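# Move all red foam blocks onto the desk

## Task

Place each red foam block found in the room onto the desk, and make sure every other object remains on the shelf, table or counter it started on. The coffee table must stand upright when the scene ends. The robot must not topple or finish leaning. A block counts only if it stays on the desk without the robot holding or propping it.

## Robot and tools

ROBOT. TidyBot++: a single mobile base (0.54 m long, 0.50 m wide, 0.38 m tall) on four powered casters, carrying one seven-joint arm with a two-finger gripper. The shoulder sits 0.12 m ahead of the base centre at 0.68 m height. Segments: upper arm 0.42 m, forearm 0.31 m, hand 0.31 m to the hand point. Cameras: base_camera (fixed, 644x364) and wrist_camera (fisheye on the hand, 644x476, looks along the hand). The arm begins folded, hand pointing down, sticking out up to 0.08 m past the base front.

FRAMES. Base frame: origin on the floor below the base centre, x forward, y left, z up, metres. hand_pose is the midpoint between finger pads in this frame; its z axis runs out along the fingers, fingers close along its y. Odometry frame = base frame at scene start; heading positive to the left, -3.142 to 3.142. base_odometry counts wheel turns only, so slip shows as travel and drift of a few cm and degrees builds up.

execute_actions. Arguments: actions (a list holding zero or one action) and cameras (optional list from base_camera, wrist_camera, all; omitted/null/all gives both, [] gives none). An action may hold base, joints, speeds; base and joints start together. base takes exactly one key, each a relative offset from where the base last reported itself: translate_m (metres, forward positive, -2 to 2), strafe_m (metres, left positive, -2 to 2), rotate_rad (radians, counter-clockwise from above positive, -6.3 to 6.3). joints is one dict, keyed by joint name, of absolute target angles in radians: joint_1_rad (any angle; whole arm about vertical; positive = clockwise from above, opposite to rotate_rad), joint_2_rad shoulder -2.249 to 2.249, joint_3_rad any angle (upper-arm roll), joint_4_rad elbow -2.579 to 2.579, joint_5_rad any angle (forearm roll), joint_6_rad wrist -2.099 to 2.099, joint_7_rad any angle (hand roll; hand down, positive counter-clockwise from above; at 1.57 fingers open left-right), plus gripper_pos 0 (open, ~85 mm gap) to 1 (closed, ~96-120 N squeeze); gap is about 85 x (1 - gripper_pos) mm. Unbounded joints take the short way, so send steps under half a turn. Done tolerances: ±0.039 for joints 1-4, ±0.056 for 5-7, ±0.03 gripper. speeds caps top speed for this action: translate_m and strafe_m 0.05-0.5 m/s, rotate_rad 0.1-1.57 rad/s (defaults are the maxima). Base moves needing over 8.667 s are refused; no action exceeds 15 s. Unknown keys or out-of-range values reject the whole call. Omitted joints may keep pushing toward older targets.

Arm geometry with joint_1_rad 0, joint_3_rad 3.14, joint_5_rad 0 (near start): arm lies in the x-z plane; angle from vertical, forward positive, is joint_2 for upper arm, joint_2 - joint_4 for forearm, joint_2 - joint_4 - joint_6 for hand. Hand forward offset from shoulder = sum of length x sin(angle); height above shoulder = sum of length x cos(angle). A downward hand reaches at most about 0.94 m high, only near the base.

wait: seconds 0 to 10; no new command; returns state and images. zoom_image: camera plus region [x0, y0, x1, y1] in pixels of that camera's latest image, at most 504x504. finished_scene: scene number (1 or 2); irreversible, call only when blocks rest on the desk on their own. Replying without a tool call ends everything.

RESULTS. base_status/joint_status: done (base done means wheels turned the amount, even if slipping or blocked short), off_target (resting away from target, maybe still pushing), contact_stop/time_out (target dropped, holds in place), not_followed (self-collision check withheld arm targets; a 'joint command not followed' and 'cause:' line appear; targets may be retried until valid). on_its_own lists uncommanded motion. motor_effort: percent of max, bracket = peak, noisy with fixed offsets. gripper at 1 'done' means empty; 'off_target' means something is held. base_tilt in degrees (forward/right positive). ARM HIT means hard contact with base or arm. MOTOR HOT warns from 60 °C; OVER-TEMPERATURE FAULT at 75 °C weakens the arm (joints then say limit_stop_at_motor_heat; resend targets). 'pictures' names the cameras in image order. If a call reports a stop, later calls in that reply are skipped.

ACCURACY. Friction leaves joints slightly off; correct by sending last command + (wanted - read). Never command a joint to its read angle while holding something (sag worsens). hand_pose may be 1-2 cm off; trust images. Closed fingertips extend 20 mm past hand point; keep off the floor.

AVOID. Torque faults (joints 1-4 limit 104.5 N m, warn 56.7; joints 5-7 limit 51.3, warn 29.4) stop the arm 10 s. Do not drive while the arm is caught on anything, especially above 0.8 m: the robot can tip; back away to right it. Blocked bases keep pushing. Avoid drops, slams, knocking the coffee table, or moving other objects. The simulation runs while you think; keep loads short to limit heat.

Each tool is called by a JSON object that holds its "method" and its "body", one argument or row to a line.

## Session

{"method": "execute_actions", "body": {
  "actions": [
    {"joints":{"joint_1_rad":0,"joint_2_rad":-0.6,"joint_3_rad":3.14,"joint_4_rad":-1.5,"joint_5_rad":0,"joint_6_rad":-1.2,"joint_7_rad":1.57}}
  ]
}}

Scene clock: 2.30 s.
base_odometry: x=+0.000 y=+0.000 heading=+0.000 (m, m, rad; odometry frame)
base_tilt: forward=-0.6 right=-0.2 (deg)
base_status: not commanded
joint_positions: joint_1_rad=+0.018 joint_2_rad=-0.593 joint_3_rad=+3.131 joint_4_rad=-1.521 joint_5_rad=+0.017 joint_6_rad=-1.162 joint_7_rad=+1.591 gripper_pos=+0.000
joint_status: all done
motor_effort: joint_1_rad=+1(1) joint_2_rad=+2(4) joint_3_rad=+1(2) joint_4_rad=+20(23) joint_5_rad=+0(1) joint_6_rad=+7(7) joint_7_rad=+1(2) (%)
hand_pose: x=+0.4057 y=-0.0036 z=+1.0644 quat_wxyz=(+0.018, +0.865, +0.005, +0.501) (m; base frame)
pictures: base_camera, wrist_camera
camera_calibration (this result's frames):
wrist_camera: T_world_to_cam=[[-0.0197326, -0.99592, 0.0880574, -0.0968064], [-0.485176, -0.0674707, -0.871809, 1.18625], [0.874194, -0.0599264, -0.481866, 0.287675], [0, 0, 0, 1]] pos_world=[0.322146, 0.000865028, 1.18133]
Images, in order (width x height): base_camera 644x364, wrist_camera 644x476.

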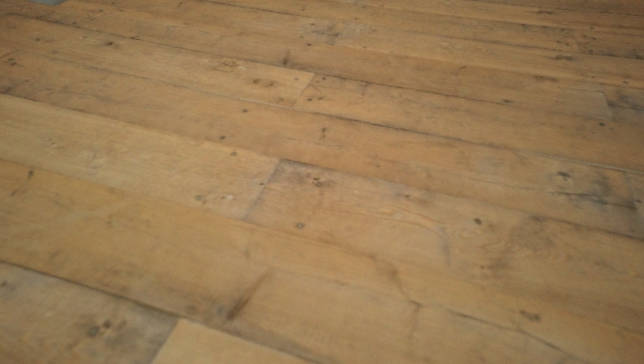

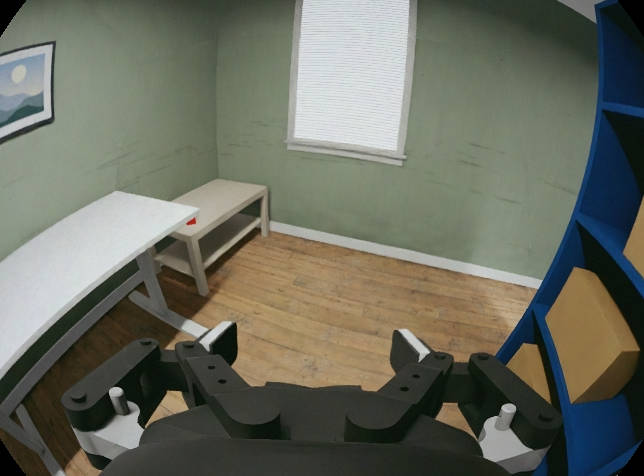

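{"method": "execute_actions", "body": {
  "actions": [
    {"base":{"rotate_rad":1.23},"joints":{"joint_1_rad":-2.0}}
  ],
  "cameras": ["wrist_camera"]
}}

{"method": "execute_actions", "body": {
  "actions": [
    {"base":{"strafe_m":-1.5},"joints":{"joint_1_rad":3.0}}
  ],
  "cameras": ["wrist_camera"]
}}

{"method": "execute_actions", "body": {
  "actions": [
    {"base":{"translate_m":0.1},"joints":{"joint_1_rad":0,"joint_2_rad":0.6,"joint_4_rad":-2.2,"joint_6_rad":0.6}}
  ]
}}

Scene clock: 12.10 s.
base_odometry: x=+0.000 y=+0.000 heading=+1.229 (m, m, rad; odometry frame)
base_tilt: forward=-0.6 right=-0.2 (deg)
base_status: done
joint_positions: joint_1_rad=-1.984 joint_2_rad=-0.593 joint_3_rad=+3.131 joint_4_rad=-1.521 joint_5_rad=+0.017 joint_6_rad=-1.162 joint_7_rad=+1.591 gripper_pos=+0.000
joint_status: all done
motor_effort: joint_1_rad=+1(2) joint_2_rad=+3(3) joint_3_rad=+1(2) joint_4_rad=+20(21) joint_5_rad=-1(1) joint_6_rad=+7(7) joint_7_rad=+1(1) (%)
hand_pose: x=+0.0026 y=+0.2620 z=+1.0644 quat_wxyz=(-0.412, +0.462, +0.731, +0.286) (m; base frame)
pictures: wrist_camera
camera_calibration (this result's frames):
wrist_camera: T_world_to_cam=[[0.913163, 0.397986, 0.0879855, -0.207735], [0.263872, -0.412707, -0.871805, 1.09711], [-0.310654, 0.819317, -0.481886, 0.428697], [0, 0, 0, 1]] pos_world=[0.0333766, 0.184221, 1.18132]
Images, in order (width x height): wrist_camera 644x476.

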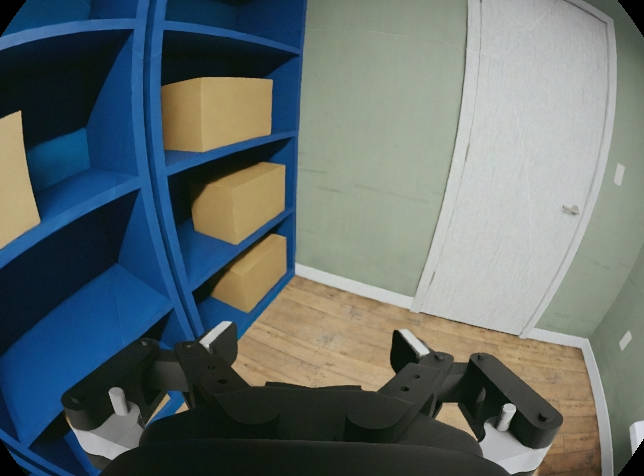

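Scene clock: 16.47 s.
base_odometry: x=+1.414 y=-0.500 heading=+1.230 (m, m, rad; odometry frame)
base_tilt: forward=-0.6 right=-0.2 (deg)
base_status: done
joint_positions: joint_1_rad=-3.267 joint_2_rad=-0.593 joint_3_rad=+3.131 joint_4_rad=-1.521 joint_5_rad=+0.017 joint_6_rad=-1.163 joint_7_rad=+1.590 gripper_pos=+0.000
joint_status: all done
motor_effort: joint_1_rad=+1(1) joint_2_rad=+3(3) joint_3_rad=+1(3) joint_4_rad=+20(21) joint_5_rad=-1(2) joint_6_rad=+7(7) joint_7_rad=+1(1) (%)
hand_pose: x=-0.1649 y=-0.0372 z=+1.0642 quat_wxyz=(-0.501, -0.067, +0.863, -0.018) (m; base frame)
pictures: wrist_camera
camera_calibration (this result's frames):
wrist_camera: T_world_to_cam=[[-0.122607, 0.988555, 0.0878999, -0.0844136], [0.471381, 0.135945, -0.871389, 1.07183], [-0.873366, -0.0654041, -0.482654, 0.496765], [0, 0, 0, 1]] pos_world=[-0.0817338, -0.029773, 1.18117]
Images, in order (width x height): wrist_camera 644x476.

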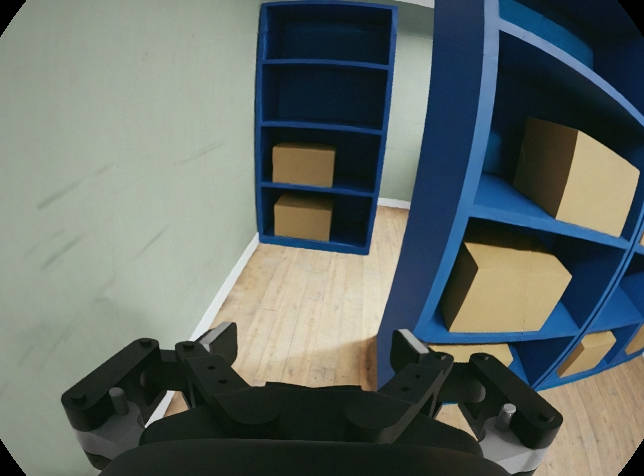

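Scene clock: 20.30 s.
base_odometry: x=+1.448 y=-0.406 heading=+1.230 (m, m, rad; odometry frame)
base_tilt: forward=-0.6 right=-0.2 (deg)
base_status: done
joint_positions: joint_1_rad=-6.272 joint_2_rad=+0.590 joint_3_rad=+3.131 joint_4_rad=-2.173 joint_5_rad=+0.017 joint_6_rad=+0.562 joint_7_rad=+1.590 gripper_pos=+0.000
joint_status: all done
motor_effort: joint_1_rad=+1(0) joint_2_rad=-33(33) joint_3_rad=+1(1) joint_4_rad=+12(23) joint_5_rad=-1(2) joint_6_rad=+7(7) joint_7_rad=+2(1) (%)
hand_pose: x=+0.7206 y=+0.0036 z=+0.5558 quat_wxyz=(-0.002, -0.891, -0.015, -0.453) (m; base frame)
pictures: base_camera, wrist_camera
camera_calibration (this result's frames):
wrist_camera: T_world_to_cam=[[0.0201577, -0.997461, 0.068309, -0.0564093], [-0.576463, -0.0674179, -0.814337, 0.929911], [0.816875, -0.0229624, -0.576358, -0.138596], [0, 0, 0, 1]] pos_world=[0.650412, 0.00324405, 0.681233]
Images, in order (width x height): base_camera 644x364, wrist_camera 644x476.

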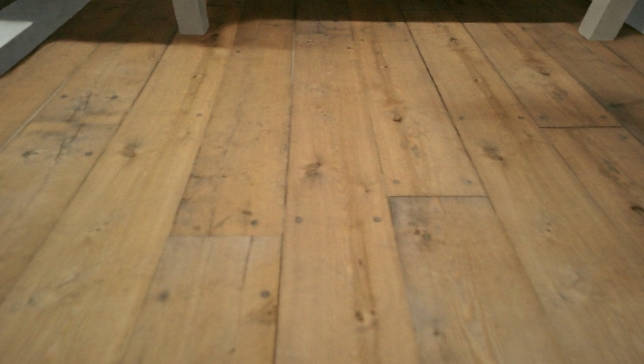

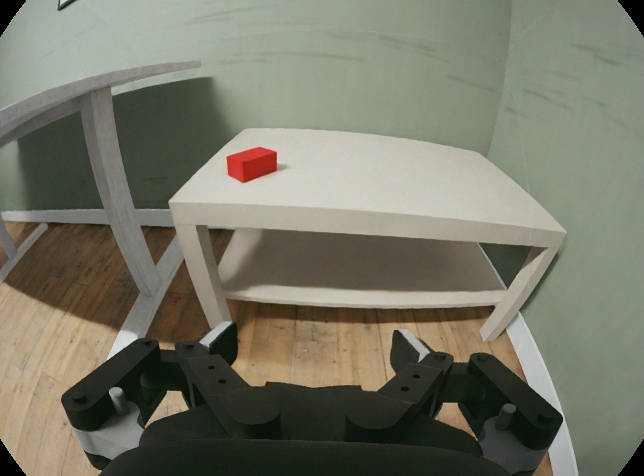

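{"method": "execute_actions", "body": {
  "actions": [
    {"joints":{"joint_1_rad":-0.33,"joint_2_rad":0.52,"joint_4_rad":-1.5,"joint_6_rad":-1.15,"joint_7_rad":0.45},"base":{"translate_m":0.64},"speeds":{"translate_m":0.3}}
  ]
}}

Scene clock: 25.03 s.
base_odometry: x=+1.662 y=+0.197 heading=+1.230 (m, m, rad; odometry frame)
base_tilt: forward=-0.6 right=-0.2 (deg)
base_status: done
joint_positions: joint_1_rad=-6.600 joint_2_rad=+0.527 joint_3_rad=+3.131 joint_4_rad=-1.521 joint_5_rad=+0.017 joint_6_rad=-1.118 joint_7_rad=+0.467 gripper_pos=+0.000
joint_status: all done
motor_effort: joint_1_rad=+1(1) joint_2_rad=-35(38) joint_3_rad=+0(1) joint_4_rad=+17(17) joint_5_rad=-1(1) joint_6_rad=-1(7) joint_7_rad=+2(0) (%)
hand_pose: x=+0.5777 y=+0.1515 z=+0.5900 quat_wxyz=(-0.012, -0.927, +0.376, +0.006) (m; base frame)
pictures: base_camera, wrist_camera
camera_calibration (this result's frames):
wrist_camera: T_world_to_cam=[[-0.667079, -0.742468, 0.0612094, 0.454275], [-0.744258, 0.667807, -0.0106796, 0.396804], [-0.0329468, -0.0526797, -0.998068, 0.745519], [0, 0, 0, 1]] pos_world=[0.622924, 0.11157, 0.720511]
Images, in order (width x height): base_camera 644x364, wrist_camera 644x476.

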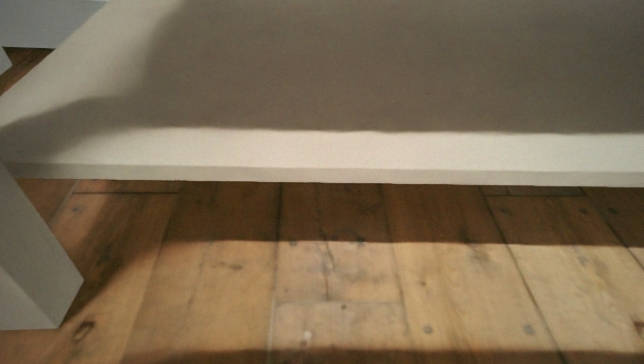

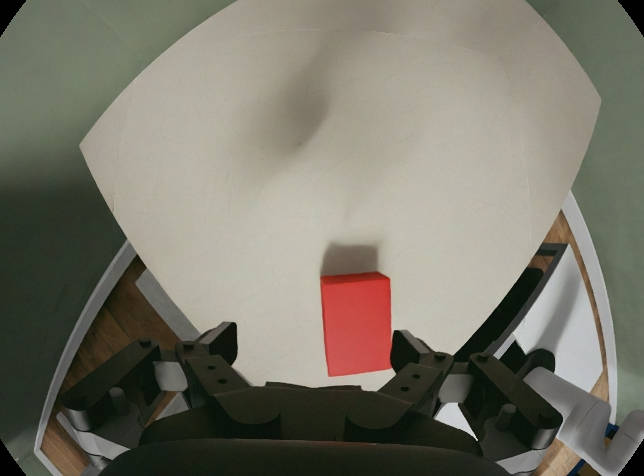

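{"method": "execute_actions", "body": {
  "actions": [
    {"joints":{"joint_1_rad":-0.255,"joint_7_rad":0.58,"joint_2_rad":0.6,"joint_4_rad":-1.62,"joint_6_rad":-0.92},"base":{"translate_m":-0.05}}
  ],
  "cameras": ["wrist_camera"]
}}

{"method": "execute_actions", "body": {
  "actions": [
    {"joints":{"joint_2_rad":0.665,"joint_4_rad":-1.68,"joint_6_rad":-0.77}}
  ],
  "cameras": ["wrist_camera"]
}}

Scene clock: 28.03 s.
base_odometry: x=+1.645 y=+0.150 heading=+1.230 (m, m, rad; odometry frame)
base_tilt: forward=-0.6 right=-0.2 (deg)
base_status: done
joint_positions: joint_1_rad=-6.552 joint_2_rad=+0.598 joint_3_rad=+3.131 joint_4_rad=-1.607 joint_5_rad=+0.017 joint_6_rad=-0.955 joint_7_rad=+0.562 gripper_pos=+0.000
joint_status: all done
motor_effort: joint_1_rad=+1(2) joint_2_rad=-36(39) joint_3_rad=+0(2) joint_4_rad=+15(17) joint_5_rad=+0(2) joint_6_rad=-1(3) joint_7_rad=+2(1) (%)
hand_pose: x=+0.5856 y=+0.1304 z=+0.5323 quat_wxyz=(-0.009, -0.936, +0.353, +0.005) (m; base frame)
pictures: wrist_camera
camera_calibration (this result's frames):
wrist_camera: T_world_to_cam=[[-0.629577, -0.775059, 0.0540081, 0.433503], [-0.776503, 0.630029, -0.0103496, 0.439766], [-0.0260051, -0.0484533, -0.998487, 0.682678], [0, 0, 0, 1]] pos_world=[0.632156, 0.0920028, 0.662784]
Images, in order (width x height): wrist_camera 644x476.

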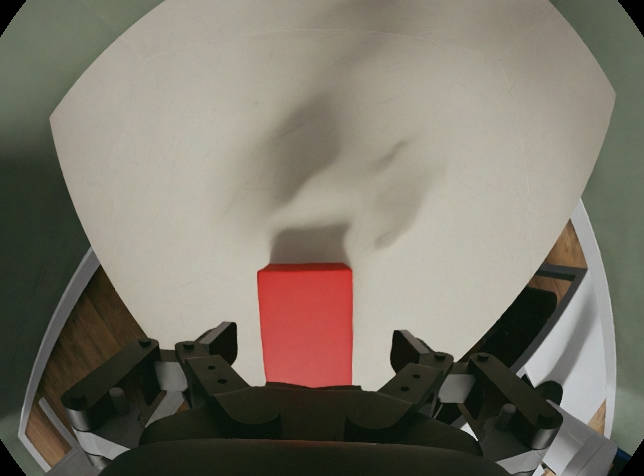

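Scene clock: 28.93 s.
base_odometry: x=+1.645 y=+0.150 heading=+1.230 (m, m, rad; odometry frame)
base_tilt: forward=-0.7 right=-0.2 (deg)
base_status: not commanded
joint_positions: joint_1_rad=-6.552 joint_2_rad=+0.667 joint_3_rad=+3.131 joint_4_rad=-1.659 joint_5_rad=+0.017 joint_6_rad=-0.802 joint_7_rad=+0.562 gripper_pos=+0.000
joint_status: all done
motor_effort: joint_1_rad=+1(1) joint_2_rad=-37(39) joint_3_rad=+0(0) joint_4_rad=+14(16) joint_5_rad=-1(1) joint_6_rad=+0(0) joint_7_rad=+1(2) (%)
hand_pose: x=+0.5943 y=+0.1336 z=+0.4860 quat_wxyz=(+0.002, -0.936, +0.352, -0.008) (m; base frame)
pictures: wrist_camera
camera_calibration (this result's frames):
wrist_camera: T_world_to_cam=[[-0.629703, -0.776399, 0.0260572, 0.457872], [-0.776821, 0.629132, -0.027229, 0.452587], [0.00474713, -0.0373879, -0.99929, 0.617485], [0, 0, 0, 1]] pos_world=[0.636971, 0.0938401, 0.617439]
Images, in order (width x height): wrist_camera 644x476.

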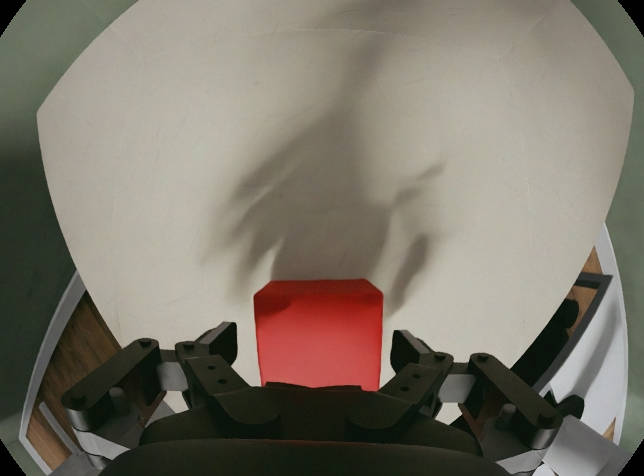

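{"method": "execute_actions", "body": {
  "actions": [
    {"joints":{"joint_2_rad":0.705,"joint_6_rad":-0.74}}
  ],
  "cameras": []
}}

{"method": "execute_actions", "body": {
  "actions": [
    {"joints":{"gripper_pos":1}}
  ],
  "cameras": []
}}

{"method": "execute_actions", "body": {
  "actions": [
    {"joints":{"joint_2_rad":0.45,"joint_4_rad":-0.81,"joint_6_rad":-1.85,"joint_1_rad":-0.1}}
  ],
  "cameras": []
}}

{"method": "execute_actions", "body": {
  "actions": [
    {"joints":{"joint_1_rad":-0.95,"joint_7_rad":1.57}}
  ],
  "cameras": ["wrist_camera"]
}}

Scene clock: 31.80 s.
base_odometry: x=+1.645 y=+0.150 heading=+1.230 (m, m, rad; odometry frame)
base_tilt: forward=-0.6 right=-0.2 (deg)
base_status: not commanded
joint_positions: joint_1_rad=-6.552 joint_2_rad=+0.700 joint_3_rad=+3.131 joint_4_rad=-1.659 joint_5_rad=+0.017 joint_6_rad=-0.776 joint_7_rad=+0.562 gripper_pos=+0.000
joint_status: all done
motor_effort: joint_1_rad=+1(1) joint_2_rad=-38(39) joint_3_rad=+0(0) joint_4_rad=+13(13) joint_5_rad=-1(1) joint_6_rad=-1(0) joint_7_rad=+1(2) (%)
hand_pose: x=+0.5954 y=+0.1341 z=+0.4695 quat_wxyz=(+0.000, -0.936, +0.352, -0.004) (m; base frame)
pictures: none
No camera images: the call's "cameras" was empty. Leave "cameras" out to get every camera's image.

Scene clock: 32.90 s.
base_odometry: x=+1.645 y=+0.150 heading=+1.230 (m, m, rad; odometry frame)
base_tilt: forward=-0.6 right=-0.2 (deg)
base_status: not commanded
joint_positions: joint_1_rad=-6.552 joint_2_rad=+0.698 joint_3_rad=+3.131 joint_4_rad=-1.659 joint_5_rad=+0.017 joint_6_rad=-0.775 joint_7_rad=+0.563 gripper_pos=+0.369
joint_status: gripper_pos off_target (ended at +0.369, target +1.000)
motor_effort: joint_1_rad=+0(0) joint_2_rad=-34(38) joint_3_rad=+0(0) joint_4_rad=+11(15) joint_5_rad=-1(2) joint_6_rad=-1(5) joint_7_rad=+1(2) (%)
hand_pose: x=+0.5961 y=+0.1343 z=+0.4707 quat_wxyz=(+0.001, -0.936, +0.352, -0.006) (m; base frame)
pictures: none
No camera images: the call's "cameras" was empty. Leave "cameras" out to get every camera's image.

Scene clock: 35.07 s.
base_odometry: x=+1.645 y=+0.150 heading=+1.230 (m, m, rad; odometry frame)
base_tilt: forward=-0.6 right=-0.2 (deg)
base_status: not commanded
joint_positions: joint_1_rad=-6.401 joint_2_rad=+0.456 joint_3_rad=+3.131 joint_4_rad=-0.834 joint_5_rad=+0.017 joint_6_rad=-1.816 joint_7_rad=+0.563 gripper_pos=+0.369
joint_status: all done
motor_effort: joint_1_rad=+1(0) joint_2_rad=-35(41) joint_3_rad=+0(0) joint_4_rad=+19(19) joint_5_rad=-1(1) joint_6_rad=-1(1) joint_7_rad=+1(1) (%)
hand_pose: x=+0.6138 y=+0.0587 z=+0.8358 quat_wxyz=(+0.004, -0.903, +0.428, -0.018) (m; base frame)
pictures: none
No camera images: the call's "cameras" was empty. Leave "cameras" out to get every camera's image.

Scene clock: 37.20 s.
base_odometry: x=+1.645 y=+0.150 heading=+1.230 (m, m, rad; odometry frame)
base_tilt: forward=-0.6 right=-0.2 (deg)
base_status: not commanded
joint_positions: joint_1_rad=-7.223 joint_2_rad=+0.456 joint_3_rad=+3.131 joint_4_rad=-0.834 joint_5_rad=+0.017 joint_6_rad=-1.816 joint_7_rad=+1.552 gripper_pos=+0.369
joint_status: all done
motor_effort: joint_1_rad=+0(2) joint_2_rad=-35(36) joint_3_rad=+0(1) joint_4_rad=+19(19) joint_5_rad=-1(0) joint_6_rad=-1(0) joint_7_rad=+1(1) (%)
hand_pose: x=+0.4131 y=+0.4022 z=+0.8358 quat_wxyz=(+0.003, -0.895, -0.446, -0.019) (m; base frame)
pictures: wrist_camera
camera_calibration (this result's frames):
wrist_camera: T_world_to_cam=[[0.819909, -0.570517, 0.0475407, -0.156434], [-0.568543, -0.821177, -0.0492557, 0.668051], [0.0671405, 0.0133562, -0.997654, 0.930316], [0, 0, 0, 1]] pos_world=[0.445616, 0.446914, 0.968476]
Images, in order (width x height): wrist_camera 644x476.

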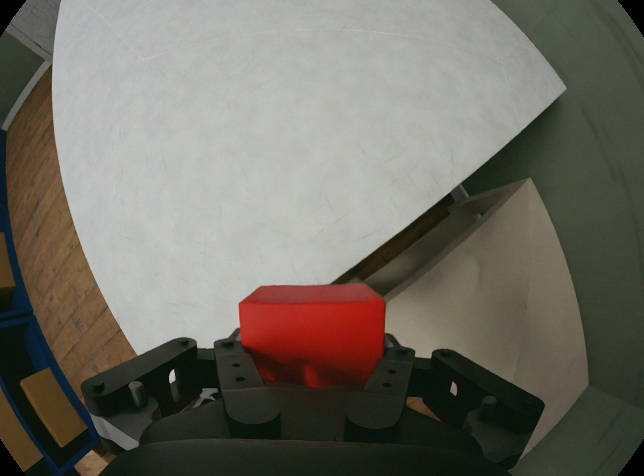

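{"method": "execute_actions", "body": {
  "actions": [
    {"joints":{"joint_1_rad":-1.1},"base":{"strafe_m":0.1}}
  ],
  "cameras": []
}}

{"method": "execute_actions", "body": {
  "actions": [
    {"joints":{"joint_2_rad":0.64,"joint_4_rad":-0.85,"joint_6_rad":-1.65}}
  ],
  "cameras": ["wrist_camera"]
}}

Scene clock: 40.03 s.
base_odometry: x=+1.551 y=+0.184 heading=+1.230 (m, m, rad; odometry frame)
base_tilt: forward=-0.7 right=-0.2 (deg)
base_status: done
joint_positions: joint_1_rad=-7.387 joint_2_rad=+0.458 joint_3_rad=+3.132 joint_4_rad=-0.834 joint_5_rad=+0.017 joint_6_rad=-1.817 joint_7_rad=+1.552 gripper_pos=+0.369
joint_status: all done
motor_effort: joint_1_rad=+0(5) joint_2_rad=-35(38) joint_3_rad=+0(1) joint_4_rad=+19(20) joint_5_rad=-1(0) joint_6_rad=+0(1) joint_7_rad=+2(2) (%)
hand_pose: x=+0.3433 y=+0.4450 z=+0.8349 quat_wxyz=(+0.004, -0.855, -0.518, -0.017) (m; base frame)
pictures: none
No camera images: the call's "cameras" was empty. Leave "cameras" out to get every camera's image.

Scene clock: 41.50 s.
base_odometry: x=+1.551 y=+0.184 heading=+1.230 (m, m, rad; odometry frame)
base_tilt: forward=-0.6 right=-0.2 (deg)
base_status: not commanded
joint_positions: joint_1_rad=-7.387 joint_2_rad=+0.634 joint_3_rad=+3.132 joint_4_rad=-0.834 joint_5_rad=+0.017 joint_6_rad=-1.687 joint_7_rad=+1.552 gripper_pos=+0.369
joint_status: all done
motor_effort: joint_1_rad=+1(2) joint_2_rad=-39(45) joint_3_rad=+0(1) joint_4_rad=+18(20) joint_5_rad=-1(1) joint_6_rad=+0(7) joint_7_rad=+1(2) (%)
hand_pose: x=+0.3698 y=+0.4981 z=+0.7417 quat_wxyz=(-0.008, -0.855, -0.519, +0.003) (m; base frame)
pictures: wrist_camera
camera_calibration (this result's frames):
wrist_camera: T_world_to_cam=[[0.903945, -0.425196, 0.0457267, -0.163904], [-0.425657, -0.904885, 0.000368411, 0.669609], [0.0412208, -0.0197969, -0.998954, 0.865169], [0, 0, 0, 1]] pos_world=[0.397521, 0.553356, 0.871512]
Images, in order (width x height): wrist_camera 644x476.

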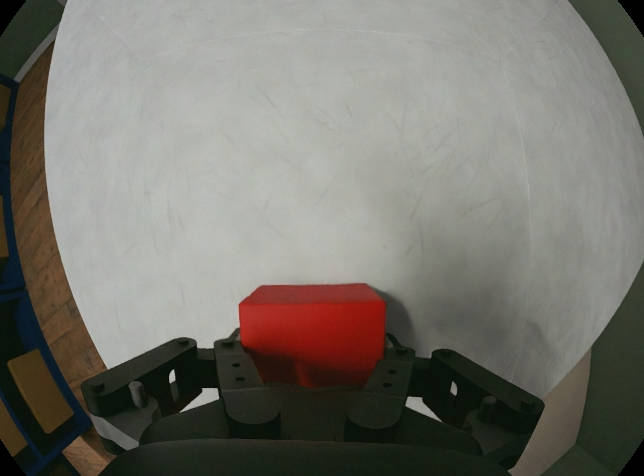

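{"method": "execute_actions", "body": {
  "actions": [
    {"joints":{"gripper_pos":0}}
  ],
  "cameras": []
}}

{"method": "execute_actions", "body": {
  "actions": [
    {"joints":{"joint_2_rad":0.3}}
  ],
  "cameras": ["wrist_camera"]
}}

{"method": "execute_actions", "body": {
  "actions": [
    {"base":{"strafe_m":-0.3},"joints":{"joint_1_rad":-2.9,"joint_2_rad":-0.6,"joint_4_rad":-1.5,"joint_6_rad":-1.2}}
  ],
  "cameras": []
}}

{"method": "execute_actions", "body": {
  "actions": [
    {"base":{"translate_m":-1.2}}
  ],
  "cameras": ["wrist_camera"]
}}

Scene clock: 44.97 s.
base_odometry: x=+1.551 y=+0.184 heading=+1.230 (m, m, rad; odometry frame)
base_tilt: forward=-0.6 right=-0.2 (deg)
base_status: not commanded
joint_positions: joint_1_rad=-7.387 joint_2_rad=+0.634 joint_3_rad=+3.132 joint_4_rad=-0.834 joint_5_rad=+0.017 joint_6_rad=-1.687 joint_7_rad=+1.552 gripper_pos=+0.000
joint_status: all done
motor_effort: joint_1_rad=+1(1) joint_2_rad=-41(42) joint_3_rad=+0(0) joint_4_rad=+19(19) joint_5_rad=-1(1) joint_6_rad=-1(0) joint_7_rad=+1(1) (%)
hand_pose: x=+0.3699 y=+0.4981 z=+0.7417 quat_wxyz=(-0.008, -0.855, -0.519, +0.003) (m; base frame)
pictures: none
No camera images: the call's "cameras" was empty. Leave "cameras" out to get every camera's image.

Scene clock: 46.73 s.
base_odometry: x=+1.551 y=+0.184 heading=+1.230 (m, m, rad; odometry frame)
base_tilt: forward=-0.6 right=-0.2 (deg)
base_status: not commanded
joint_positions: joint_1_rad=-7.387 joint_2_rad=+0.296 joint_3_rad=+3.132 joint_4_rad=-0.834 joint_5_rad=+0.017 joint_6_rad=-1.686 joint_7_rad=+1.552 gripper_pos=+0.000
joint_status: all done
motor_effort: joint_1_rad=+1(1) joint_2_rad=-29(44) joint_3_rad=+0(0) joint_4_rad=+20(20) joint_5_rad=-1(1) joint_6_rad=+3(2) joint_7_rad=+1(1) (%)
hand_pose: x=+0.3469 y=+0.4525 z=+0.9235 quat_wxyz=(+0.081, -0.844, -0.511, -0.141) (m; base frame)
pictures: wrist_camera
camera_calibration (this result's frames):
wrist_camera: T_world_to_cam=[[0.8964, -0.44017, 0.0521271, -0.167352], [-0.399982, -0.85397, -0.332791, 0.894255], [0.190999, 0.277464, -0.941559, 0.807379], [0, 0, 0, 1]] pos_world=[0.353492, 0.465985, 1.06652]
Images, in order (width x height): wrist_camera 644x476.

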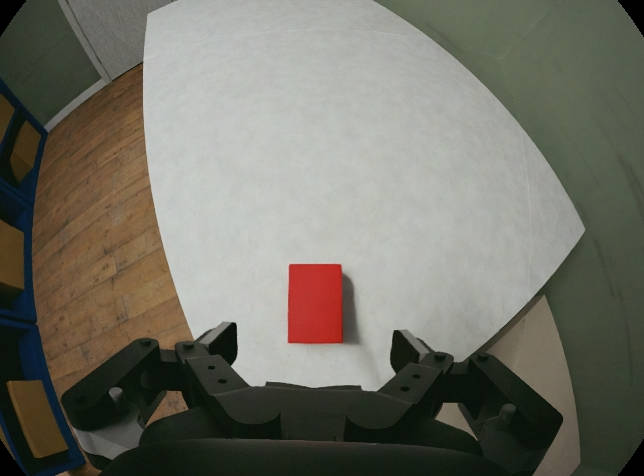

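Scene clock: 49.70 s.
base_odometry: x=+1.834 y=+0.084 heading=+1.230 (m, m, rad; odometry frame)
base_tilt: forward=-0.6 right=-0.2 (deg)
base_status: done
joint_positions: joint_1_rad=-9.167 joint_2_rad=-0.593 joint_3_rad=+3.132 joint_4_rad=-1.472 joint_5_rad=+0.017 joint_6_rad=-1.238 joint_7_rad=+1.552 gripper_pos=+0.000
joint_status: all done
motor_effort: joint_1_rad=+0(2) joint_2_rad=+3(32) joint_3_rad=+1(4) joint_4_rad=+20(21) joint_5_rad=-1(0) joint_6_rad=+7(7) joint_7_rad=+2(1) (%)
hand_pose: x=-0.1450 y=+0.0692 z=+1.0695 quat_wxyz=(+0.486, -0.117, -0.864, -0.067) (m; base frame)
pictures: none
No camera images: the call's "cameras" was empty. Leave "cameras" out to get every camera's image.

Scene clock: 53.47 s.
base_odometry: x=+1.433 y=-1.048 heading=+1.230 (m, m, rad; odometry frame)
base_tilt: forward=-0.6 right=-0.2 (deg)
base_status: done
joint_positions: joint_1_rad=-9.167 joint_2_rad=-0.597 joint_3_rad=+3.132 joint_4_rad=-1.477 joint_5_rad=+0.017 joint_6_rad=-1.234 joint_7_rad=+1.552 gripper_pos=+0.000
joint_status: not commanded
motor_effort: joint_1_rad=+1(1) joint_2_rad=+3(6) joint_3_rad=+1(2) joint_4_rad=+20(20) joint_5_rad=-1(1) joint_6_rad=+7(8) joint_7_rad=+1(2) (%)
hand_pose: x=-0.1443 y=+0.0689 z=+1.0691 quat_wxyz=(+0.487, -0.117, -0.863, -0.067) (m; base frame)
pictures: wrist_camera
camera_calibration (this result's frames):
wrist_camera: T_world_to_cam=[[0.275873, 0.959689, 0.0537731, -0.0912715], [0.497563, -0.0947169, -0.862241, 1.06183], [-0.82239, 0.264625, -0.503635, 0.531193], [0, 0, 0, 1]] pos_world=[-0.0662974, 0.0475983, 1.18798]
Images, in order (width x height): wrist_camera 644x476.

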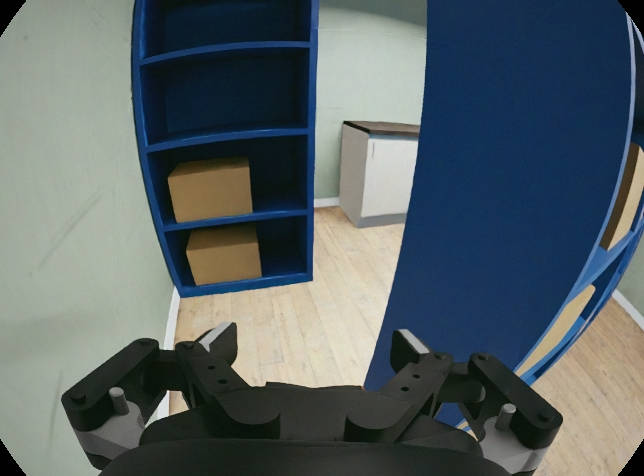

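{"method": "execute_actions", "body": {
  "actions": [
    {"base":{"translate_m":-0.9},"joints":{"joint_1_rad":-2.0}}
  ],
  "cameras": ["wrist_camera"]
}}

Scene clock: 57.80 s.
base_odometry: x=+1.133 y=-1.896 heading=+1.230 (m, m, rad; odometry frame)
base_tilt: forward=-0.7 right=-0.2 (deg)
base_status: done
joint_positions: joint_1_rad=-8.299 joint_2_rad=-0.603 joint_3_rad=+3.132 joint_4_rad=-1.477 joint_5_rad=+0.017 joint_6_rad=-1.234 joint_7_rad=+1.552 gripper_pos=+0.000
joint_status: all done
motor_effort: joint_1_rad=+1(0) joint_2_rad=+4(6) joint_3_rad=+1(3) joint_4_rad=+20(20) joint_5_rad=-1(0) joint_6_rad=+7(7) joint_7_rad=+2(1) (%)
hand_pose: x=+0.0025 y=+0.2436 z=+1.0706 quat_wxyz=(+0.415, -0.468, -0.733, -0.267) (m; base frame)
pictures: wrist_camera
camera_calibration (this result's frames):
wrist_camera: T_world_to_cam=[[0.911085, 0.408712, 0.0536431, -0.166767], [0.246762, -0.436515, -0.865196, 1.09374], [-0.3302, 0.801504, -0.498557, 0.468951], [0, 0, 0, 1]] pos_world=[0.0368942, 0.169727, 1.18904]
Images, in order (width x height): wrist_camera 644x476.

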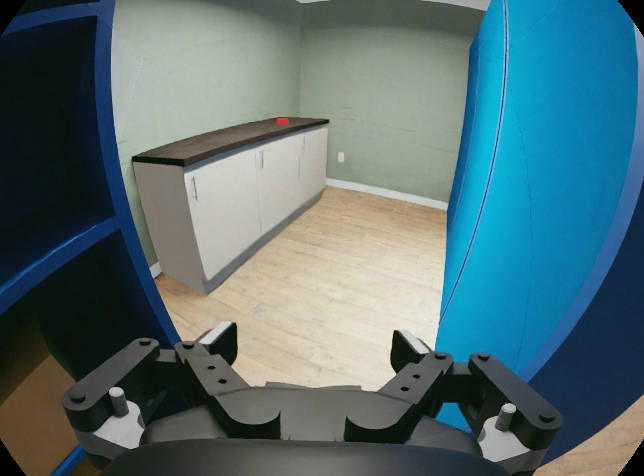

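{"method": "execute_actions", "body": {
  "actions": [
    {"base":{"translate_m":-0.25}}
  ],
  "cameras": []
}}

{"method": "execute_actions", "body": {
  "actions": [
    {"base":{"strafe_m":2.0},"joints":{"joint_1_rad":-2.7}}
  ],
  "cameras": ["wrist_camera"]
}}

{"method": "execute_actions", "body": {
  "actions": [
    {"base":{"rotate_rad":3.14},"joints":{"joint_1_rad":0,"joint_2_rad":-0.2,"joint_4_rad":-1.0,"joint_6_rad":-1.5}}
  ]
}}

Scene clock: 63.23 s.
base_odometry: x=+1.050 y=-2.132 heading=+1.230 (m, m, rad; odometry frame)
base_tilt: forward=-0.6 right=-0.2 (deg)
base_status: done
joint_positions: joint_1_rad=-8.298 joint_2_rad=-0.601 joint_3_rad=+3.132 joint_4_rad=-1.477 joint_5_rad=+0.017 joint_6_rad=-1.234 joint_7_rad=+1.552 gripper_pos=+0.000
joint_status: not commanded
motor_effort: joint_1_rad=+0(1) joint_2_rad=+3(7) joint_3_rad=+1(3) joint_4_rad=+20(20) joint_5_rad=-1(0) joint_6_rad=+7(7) joint_7_rad=+1(1) (%)
hand_pose: x=+0.0023 y=+0.2443 z=+1.0701 quat_wxyz=(+0.415, -0.469, -0.733, -0.267) (m; base frame)
pictures: none
No camera images: the call's "cameras" was empty. Leave "cameras" out to get every camera's image.

Scene clock: 72.33 s.
base_odometry: x=+0.931 y=-2.090 heading=+1.244 (m, m, rad; odometry frame)
base_tilt: forward=-0.6 right=-0.2 (deg)
base_status: strafe_m time_out (by the wheels' count: +0.126 of +2.000)
joint_positions: joint_1_rad=-8.968 joint_2_rad=-0.596 joint_3_rad=+3.141 joint_4_rad=-1.483 joint_5_rad=+0.013 joint_6_rad=-1.229 joint_7_rad=+1.552 gripper_pos=+0.000
joint_status: all done
motor_effort: joint_1_rad=+1(3) joint_2_rad=+4(12) joint_3_rad=+1(15) joint_4_rad=+20(22) joint_5_rad=-1(7) joint_6_rad=+7(8) joint_7_rad=+2(2) (%)
hand_pose: x=-0.1255 y=+0.1226 z=+1.0675 quat_wxyz=(+0.478, -0.206, -0.846, -0.113) (m; base frame)
pictures: wrist_camera
camera_calibration (this result's frames):
wrist_camera: T_world_to_cam=[[0.464494, 0.884414, 0.0453629, -0.105991], [0.465379, -0.200195, -0.862174, 1.06508], [-0.753437, 0.421585, -0.504577, 0.522026], [0, 0, 0, 1]] pos_world=[-0.0531191, 0.0868843, 1.18649]
Images, in order (width x height): wrist_camera 644x476.

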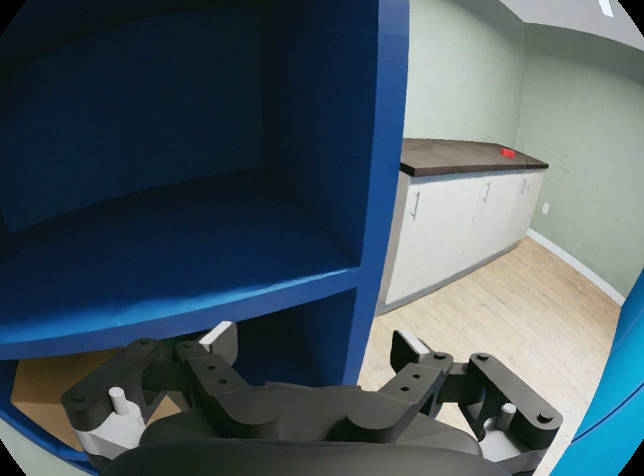

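not run: a stop came earlier in this reply.

{"method": "execute_actions", "body": {
  "actions": [
    {"base":{"strafe_m":-0.05},"joints":{"joint_1_rad":-1.57,"joint_2_rad":-0.3,"joint_4_rad":-1.9,"joint_6_rad":-1.4}}
  ]
}}

Scene clock: 75.70 s.
base_odometry: x=+0.978 y=-2.106 heading=+1.244 (m, m, rad; odometry frame)
base_tilt: forward=-0.6 right=-0.2 (deg)
base_status: done
joint_positions: joint_1_rad=-7.869 joint_2_rad=-0.311 joint_3_rad=+3.141 joint_4_rad=-1.874 joint_5_rad=+0.013 joint_6_rad=-1.363 joint_7_rad=+1.552 gripper_pos=+0.000
joint_status: all done
motor_effort: joint_1_rad=+1(1) joint_2_rad=-7(8) joint_3_rad=+1(4) joint_4_rad=+20(22) joint_5_rad=-1(0) joint_6_rad=+1(6) joint_7_rad=+1(0) (%)
hand_pose: x=+0.1176 y=+0.2522 z=+0.7807 quat_wxyz=(+0.073, -0.704, -0.702, -0.079) (m; base frame)
pictures: base_camera, wrist_camera
camera_calibration (this result's frames):
wrist_camera: T_world_to_cam=[[0.998311, 0.0277481, 0.0510348, -0.171694], [0.0386466, -0.973159, -0.226865, 0.479709], [0.0433699, 0.228455, -0.972588, 0.826202], [0, 0, 0, 1]] pos_world=[0.117033, 0.282847, 0.921146]
Images, in order (width x height): base_camera 644x364, wrist_camera 644x476.

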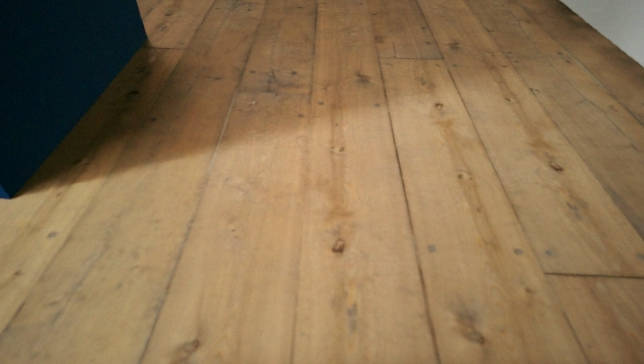

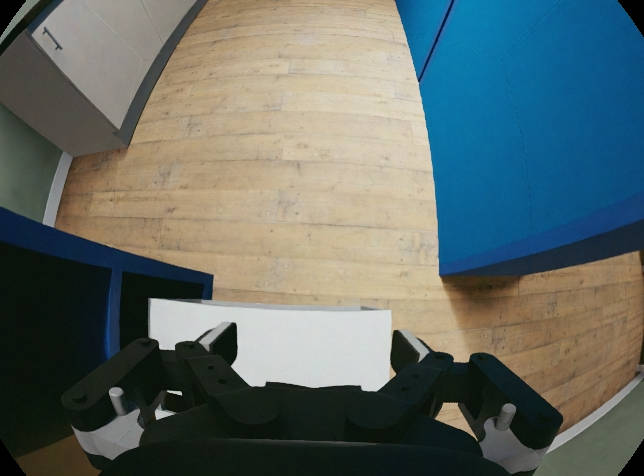

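{"method": "execute_actions", "body": {
  "actions": [
    {"base":{"translate_m":0.18}}
  ],
  "cameras": []
}}

{"method": "execute_actions", "body": {
  "actions": [
    {"base":{"strafe_m":1.0}}
  ],
  "cameras": ["wrist_camera"]
}}

{"method": "execute_actions", "body": {
  "actions": [
    {"base":{"translate_m":-0.2}}
  ],
  "cameras": []
}}

{"method": "execute_actions", "body": {
  "actions": [
    {"base":{"strafe_m":1.2},"joints":{"joint_1_rad":3.14,"joint_2_rad":0,"joint_4_rad":-0.8,"joint_6_rad":-1.5}}
  ],
  "cameras": ["wrist_camera"]
}}

Scene clock: 79.83 s.
base_odometry: x=+1.036 y=-1.936 heading=+1.245 (m, m, rad; odometry frame)
base_tilt: forward=-0.7 right=-0.3 (deg)
base_status: done
joint_positions: joint_1_rad=-7.867 joint_2_rad=-0.310 joint_3_rad=+3.141 joint_4_rad=-1.875 joint_5_rad=+0.013 joint_6_rad=-1.364 joint_7_rad=+1.552 gripper_pos=+0.000
joint_status: not commanded
motor_effort: joint_1_rad=+1(2) joint_2_rad=-7(9) joint_3_rad=+1(3) joint_4_rad=+20(20) joint_5_rad=-1(2) joint_6_rad=+1(1) joint_7_rad=+1(1) (%)
hand_pose: x=+0.1180 y=+0.2520 z=+0.7802 quat_wxyz=(+0.072, -0.704, -0.702, -0.079) (m; base frame)
pictures: none
No camera images: the call's "cameras" was empty. Leave "cameras" out to get every camera's image.

Scene clock: 83.20 s.
base_odometry: x=+0.088 y=-1.615 heading=+1.244 (m, m, rad; odometry frame)
base_tilt: forward=-0.6 right=-0.2 (deg)
base_status: done
joint_positions: joint_1_rad=-7.867 joint_2_rad=-0.301 joint_3_rad=+3.141 joint_4_rad=-1.876 joint_5_rad=+0.013 joint_6_rad=-1.367 joint_7_rad=+1.552 gripper_pos=+0.000
joint_status: not commanded
motor_effort: joint_1_rad=+1(1) joint_2_rad=-7(10) joint_3_rad=+1(1) joint_4_rad=+20(20) joint_5_rad=-1(1) joint_6_rad=+2(2) joint_7_rad=+2(2) (%)
hand_pose: x=+0.1181 y=+0.2514 z=+0.7770 quat_wxyz=(+0.067, -0.705, -0.702, -0.074) (m; base frame)
pictures: wrist_camera
camera_calibration (this result's frames):
wrist_camera: T_world_to_cam=[[0.99835, 0.0267088, 0.0508242, -0.171537], [0.0368674, -0.97682, -0.210863, 0.466759], [0.0440142, 0.212389, -0.976193, 0.829528], [0, 0, 0, 1]] pos_world=[0.117535, 0.284339, 0.91692]
Images, in order (width x height): wrist_camera 644x476.

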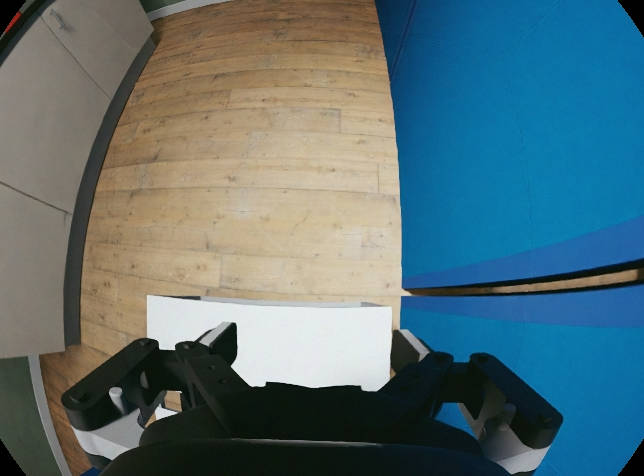

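Scene clock: 84.83 s.
base_odometry: x=+0.024 y=-1.804 heading=+1.244 (m, m, rad; odometry frame)
base_tilt: forward=-0.6 right=-0.2 (deg)
base_status: done
joint_positions: joint_1_rad=-7.867 joint_2_rad=-0.300 joint_3_rad=+3.141 joint_4_rad=-1.877 joint_5_rad=+0.013 joint_6_rad=-1.367 joint_7_rad=+1.552 gripper_pos=+0.000
joint_status: not commanded
motor_effort: joint_1_rad=+1(2) joint_2_rad=-7(8) joint_3_rad=+1(3) joint_4_rad=+20(20) joint_5_rad=-1(0) joint_6_rad=+2(1) joint_7_rad=+1(2) (%)
hand_pose: x=+0.1182 y=+0.2512 z=+0.7768 quat_wxyz=(+0.067, -0.705, -0.702, -0.074) (m; base frame)
pictures: none
No camera images: the call's "cameras" was empty. Leave "cameras" out to get every camera's image.

Scene clock: 88.60 s.
base_odometry: x=-1.113 y=-1.420 heading=+1.244 (m, m, rad; odometry frame)
base_tilt: forward=-0.7 right=-0.2 (deg)
base_status: done
joint_positions: joint_1_rad=-9.412 joint_2_rad=-0.013 joint_3_rad=+3.141 joint_4_rad=-0.825 joint_5_rad=+0.013 joint_6_rad=-1.462 joint_7_rad=+1.552 gripper_pos=+0.000
joint_status: all done
motor_effort: joint_1_rad=+1(2) joint_2_rad=-17(17) joint_3_rad=+1(2) joint_4_rad=+19(21) joint_5_rad=-1(1) joint_6_rad=+6(6) joint_7_rad=+1(2) (%)
hand_pose: x=-0.3409 y=+0.0084 z=+1.1176 quat_wxyz=(+0.420, -0.016, -0.907, -0.005) (m; base frame)
pictures: wrist_camera
camera_calibration (this result's frames):
wrist_camera: T_world_to_cam=[[0.0346996, 0.998288, 0.0470912, -0.0566338], [0.636345, 0.0142637, -0.771273, 1.14049], [-0.770624, 0.0567291, -0.63476, 0.575858], [0, 0, 0, 1]] pos_world=[-0.280013, 0.00760123, 1.24783]
Images, in order (width x height): wrist_camera 644x476.

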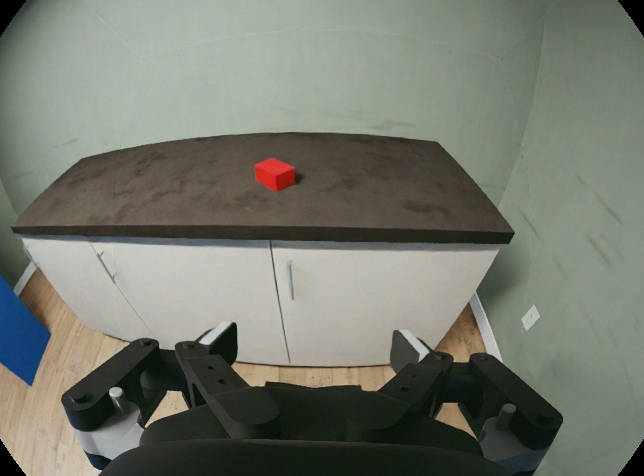

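{"method": "execute_actions", "body": {
  "actions": [
    {"base":{"rotate_rad":3.14},"joints":{"joint_1_rad":0}}
  ],
  "cameras": []
}}

{"method": "execute_actions", "body": {
  "actions": [
    {"base":{"translate_m":0.28},"joints":{"joint_1_rad":-0.15,"joint_2_rad":0.25,"joint_4_rad":-0.65,"joint_6_rad":-1.75}}
  ]
}}

Scene clock: 96.30 s.
base_odometry: x=-1.113 y=-1.420 heading=-1.900 (m, m, rad; odometry frame)
base_tilt: forward=-0.6 right=-0.2 (deg)
base_status: done
joint_positions: joint_1_rad=-6.298 joint_2_rad=-0.005 joint_3_rad=+3.141 joint_4_rad=-0.825 joint_5_rad=+0.013 joint_6_rad=-1.463 joint_7_rad=+1.552 gripper_pos=+0.000
joint_status: all done
motor_effort: joint_1_rad=+1(2) joint_2_rad=-17(19) joint_3_rad=+1(2) joint_4_rad=+18(19) joint_5_rad=-1(1) joint_6_rad=+6(6) joint_7_rad=+1(2) (%)
hand_pose: x=+0.5825 y=+0.0044 z=+1.1136 quat_wxyz=(+0.001, -0.909, +0.004, -0.416) (m; base frame)
pictures: none
No camera images: the call's "cameras" was empty. Leave "cameras" out to get every camera's image.

Scene clock: 98.33 s.
base_odometry: x=-1.203 y=-1.685 heading=-1.899 (m, m, rad; odometry frame)
base_tilt: forward=-0.6 right=-0.2 (deg)
base_status: done
joint_positions: joint_1_rad=-6.418 joint_2_rad=+0.260 joint_3_rad=+3.141 joint_4_rad=-0.676 joint_5_rad=+0.013 joint_6_rad=-1.712 joint_7_rad=+1.552 gripper_pos=+0.000
joint_status: all done
motor_effort: joint_1_rad=+1(0) joint_2_rad=-27(36) joint_3_rad=+1(0) joint_4_rad=+18(20) joint_5_rad=-1(1) joint_6_rad=+3(6) joint_7_rad=+1(1) (%)
hand_pose: x=+0.6233 y=+0.0661 z=+1.0008 quat_wxyz=(+0.013, -0.968, -0.054, -0.244) (m; base frame)
pictures: base_camera, wrist_camera
camera_calibration (this result's frames):
wrist_camera: T_world_to_cam=[[0.128845, -0.990392, 0.0502212, -0.0725539], [-0.863451, -0.136948, -0.485486, 1.09483], [0.4877, 0.0191887, -0.872801, 0.697881], [0, 0, 0, 1]] pos_world=[0.614321, 0.0646865, 1.14428]
Images, in order (width x height): base_camera 644x364, wrist_camera 644x476.

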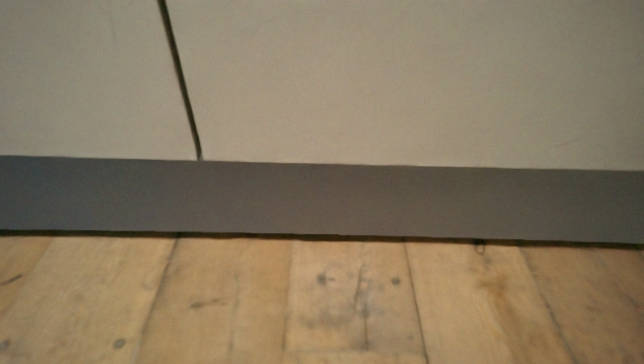

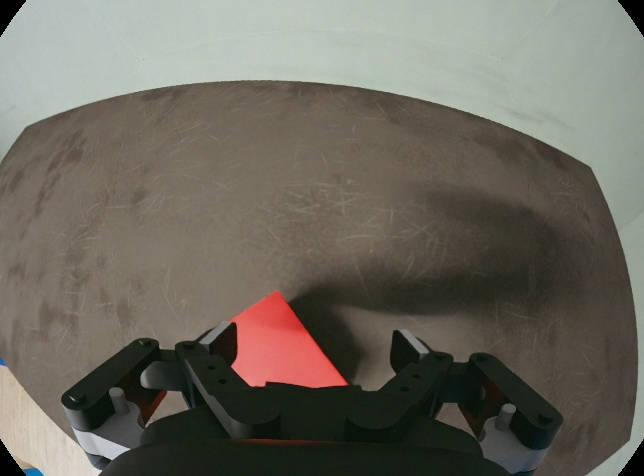

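{"method": "execute_actions", "body": {
  "actions": [
    {"base":{"translate_m":0.03},"joints":{"joint_1_rad":-0.19,"joint_2_rad":0.39,"joint_4_rad":-0.34,"joint_6_rad":-2.09,"joint_7_rad":2.2}}
  ],
  "cameras": ["wrist_camera"]
}}

Scene clock: 102.57 s.
base_odometry: x=-1.213 y=-1.713 heading=-1.898 (m, m, rad; odometry frame)
base_tilt: forward=-0.6 right=-0.2 (deg)
base_status: done
joint_positions: joint_1_rad=-6.455 joint_2_rad=+0.377 joint_3_rad=+3.141 joint_4_rad=-0.365 joint_5_rad=+0.013 joint_6_rad=-2.055 joint_7_rad=+2.184 gripper_pos=+0.000
joint_status: all done
motor_effort: joint_1_rad=+1(1) joint_2_rad=-28(29) joint_3_rad=+0(0) joint_4_rad=+15(18) joint_5_rad=-1(1) joint_6_rad=+2(4) joint_7_rad=+1(1) (%)
hand_pose: x=+0.5849 y=+0.0789 z=+1.0119 quat_wxyz=(-0.042, -0.912, -0.374, -0.167) (m; base frame)
pictures: wrist_camera
camera_calibration (this result's frames):
wrist_camera: T_world_to_cam=[[0.680374, -0.690845, 0.24459, -0.598362], [-0.633918, -0.722242, -0.276613, 0.769405], [0.36775, 0.0331498, -0.929334, 0.85233], [0, 0, 0, 1]] pos_world=[0.581405, 0.114067, 1.15128]
Images, in order (width x height): wrist_camera 644x476.

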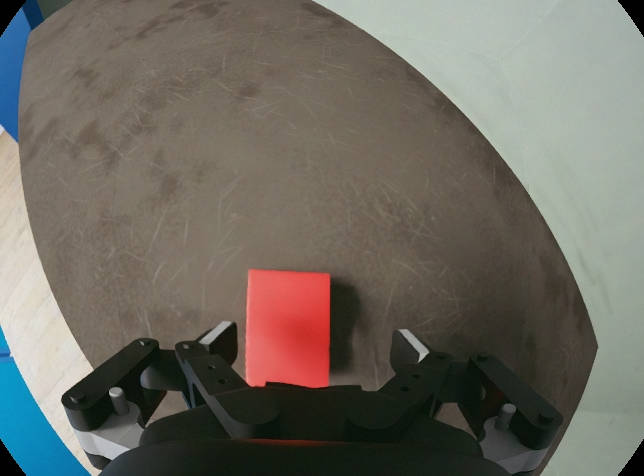

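{"method": "execute_actions", "body": {
  "actions": [
    {"joints":{"joint_1_rad":-0.215,"joint_2_rad":0.335,"joint_4_rad":-0.66,"joint_6_rad":-1.9}}
  ],
  "cameras": ["wrist_camera"]
}}

Scene clock: 105.37 s.
base_odometry: x=-1.213 y=-1.713 heading=-1.898 (m, m, rad; odometry frame)
base_tilt: forward=-0.6 right=-0.2 (deg)
base_status: not commanded
joint_positions: joint_1_rad=-6.480 joint_2_rad=+0.347 joint_3_rad=+3.141 joint_4_rad=-0.638 joint_5_rad=+0.013 joint_6_rad=-1.937 joint_7_rad=+2.184 gripper_pos=+0.000
joint_status: all done
motor_effort: joint_1_rad=+1(0) joint_2_rad=-29(30) joint_3_rad=+0(0) joint_4_rad=+17(18) joint_5_rad=-1(1) joint_6_rad=+1(3) joint_7_rad=+1(2) (%)
hand_pose: x=+0.5833 y=+0.0902 z=+0.9477 quat_wxyz=(-0.028, -0.915, -0.389, -0.106) (m; base frame)
pictures: wrist_camera
camera_calibration (this result's frames):
wrist_camera: T_world_to_cam=[[0.723389, -0.667958, 0.174757, -0.534805], [-0.643297, -0.743973, -0.180759, 0.675329], [0.250754, 0.0183388, -0.967877, 0.898938], [0, 0, 0, 1]] pos_world=[0.595897, 0.128714, 1.08559]
Images, in order (width x height): wrist_camera 644x476.

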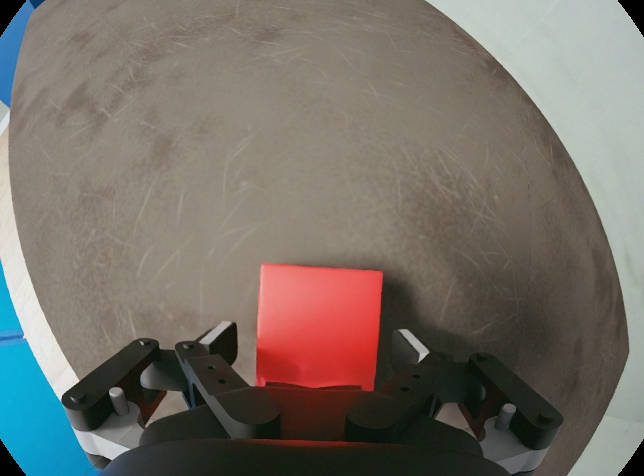

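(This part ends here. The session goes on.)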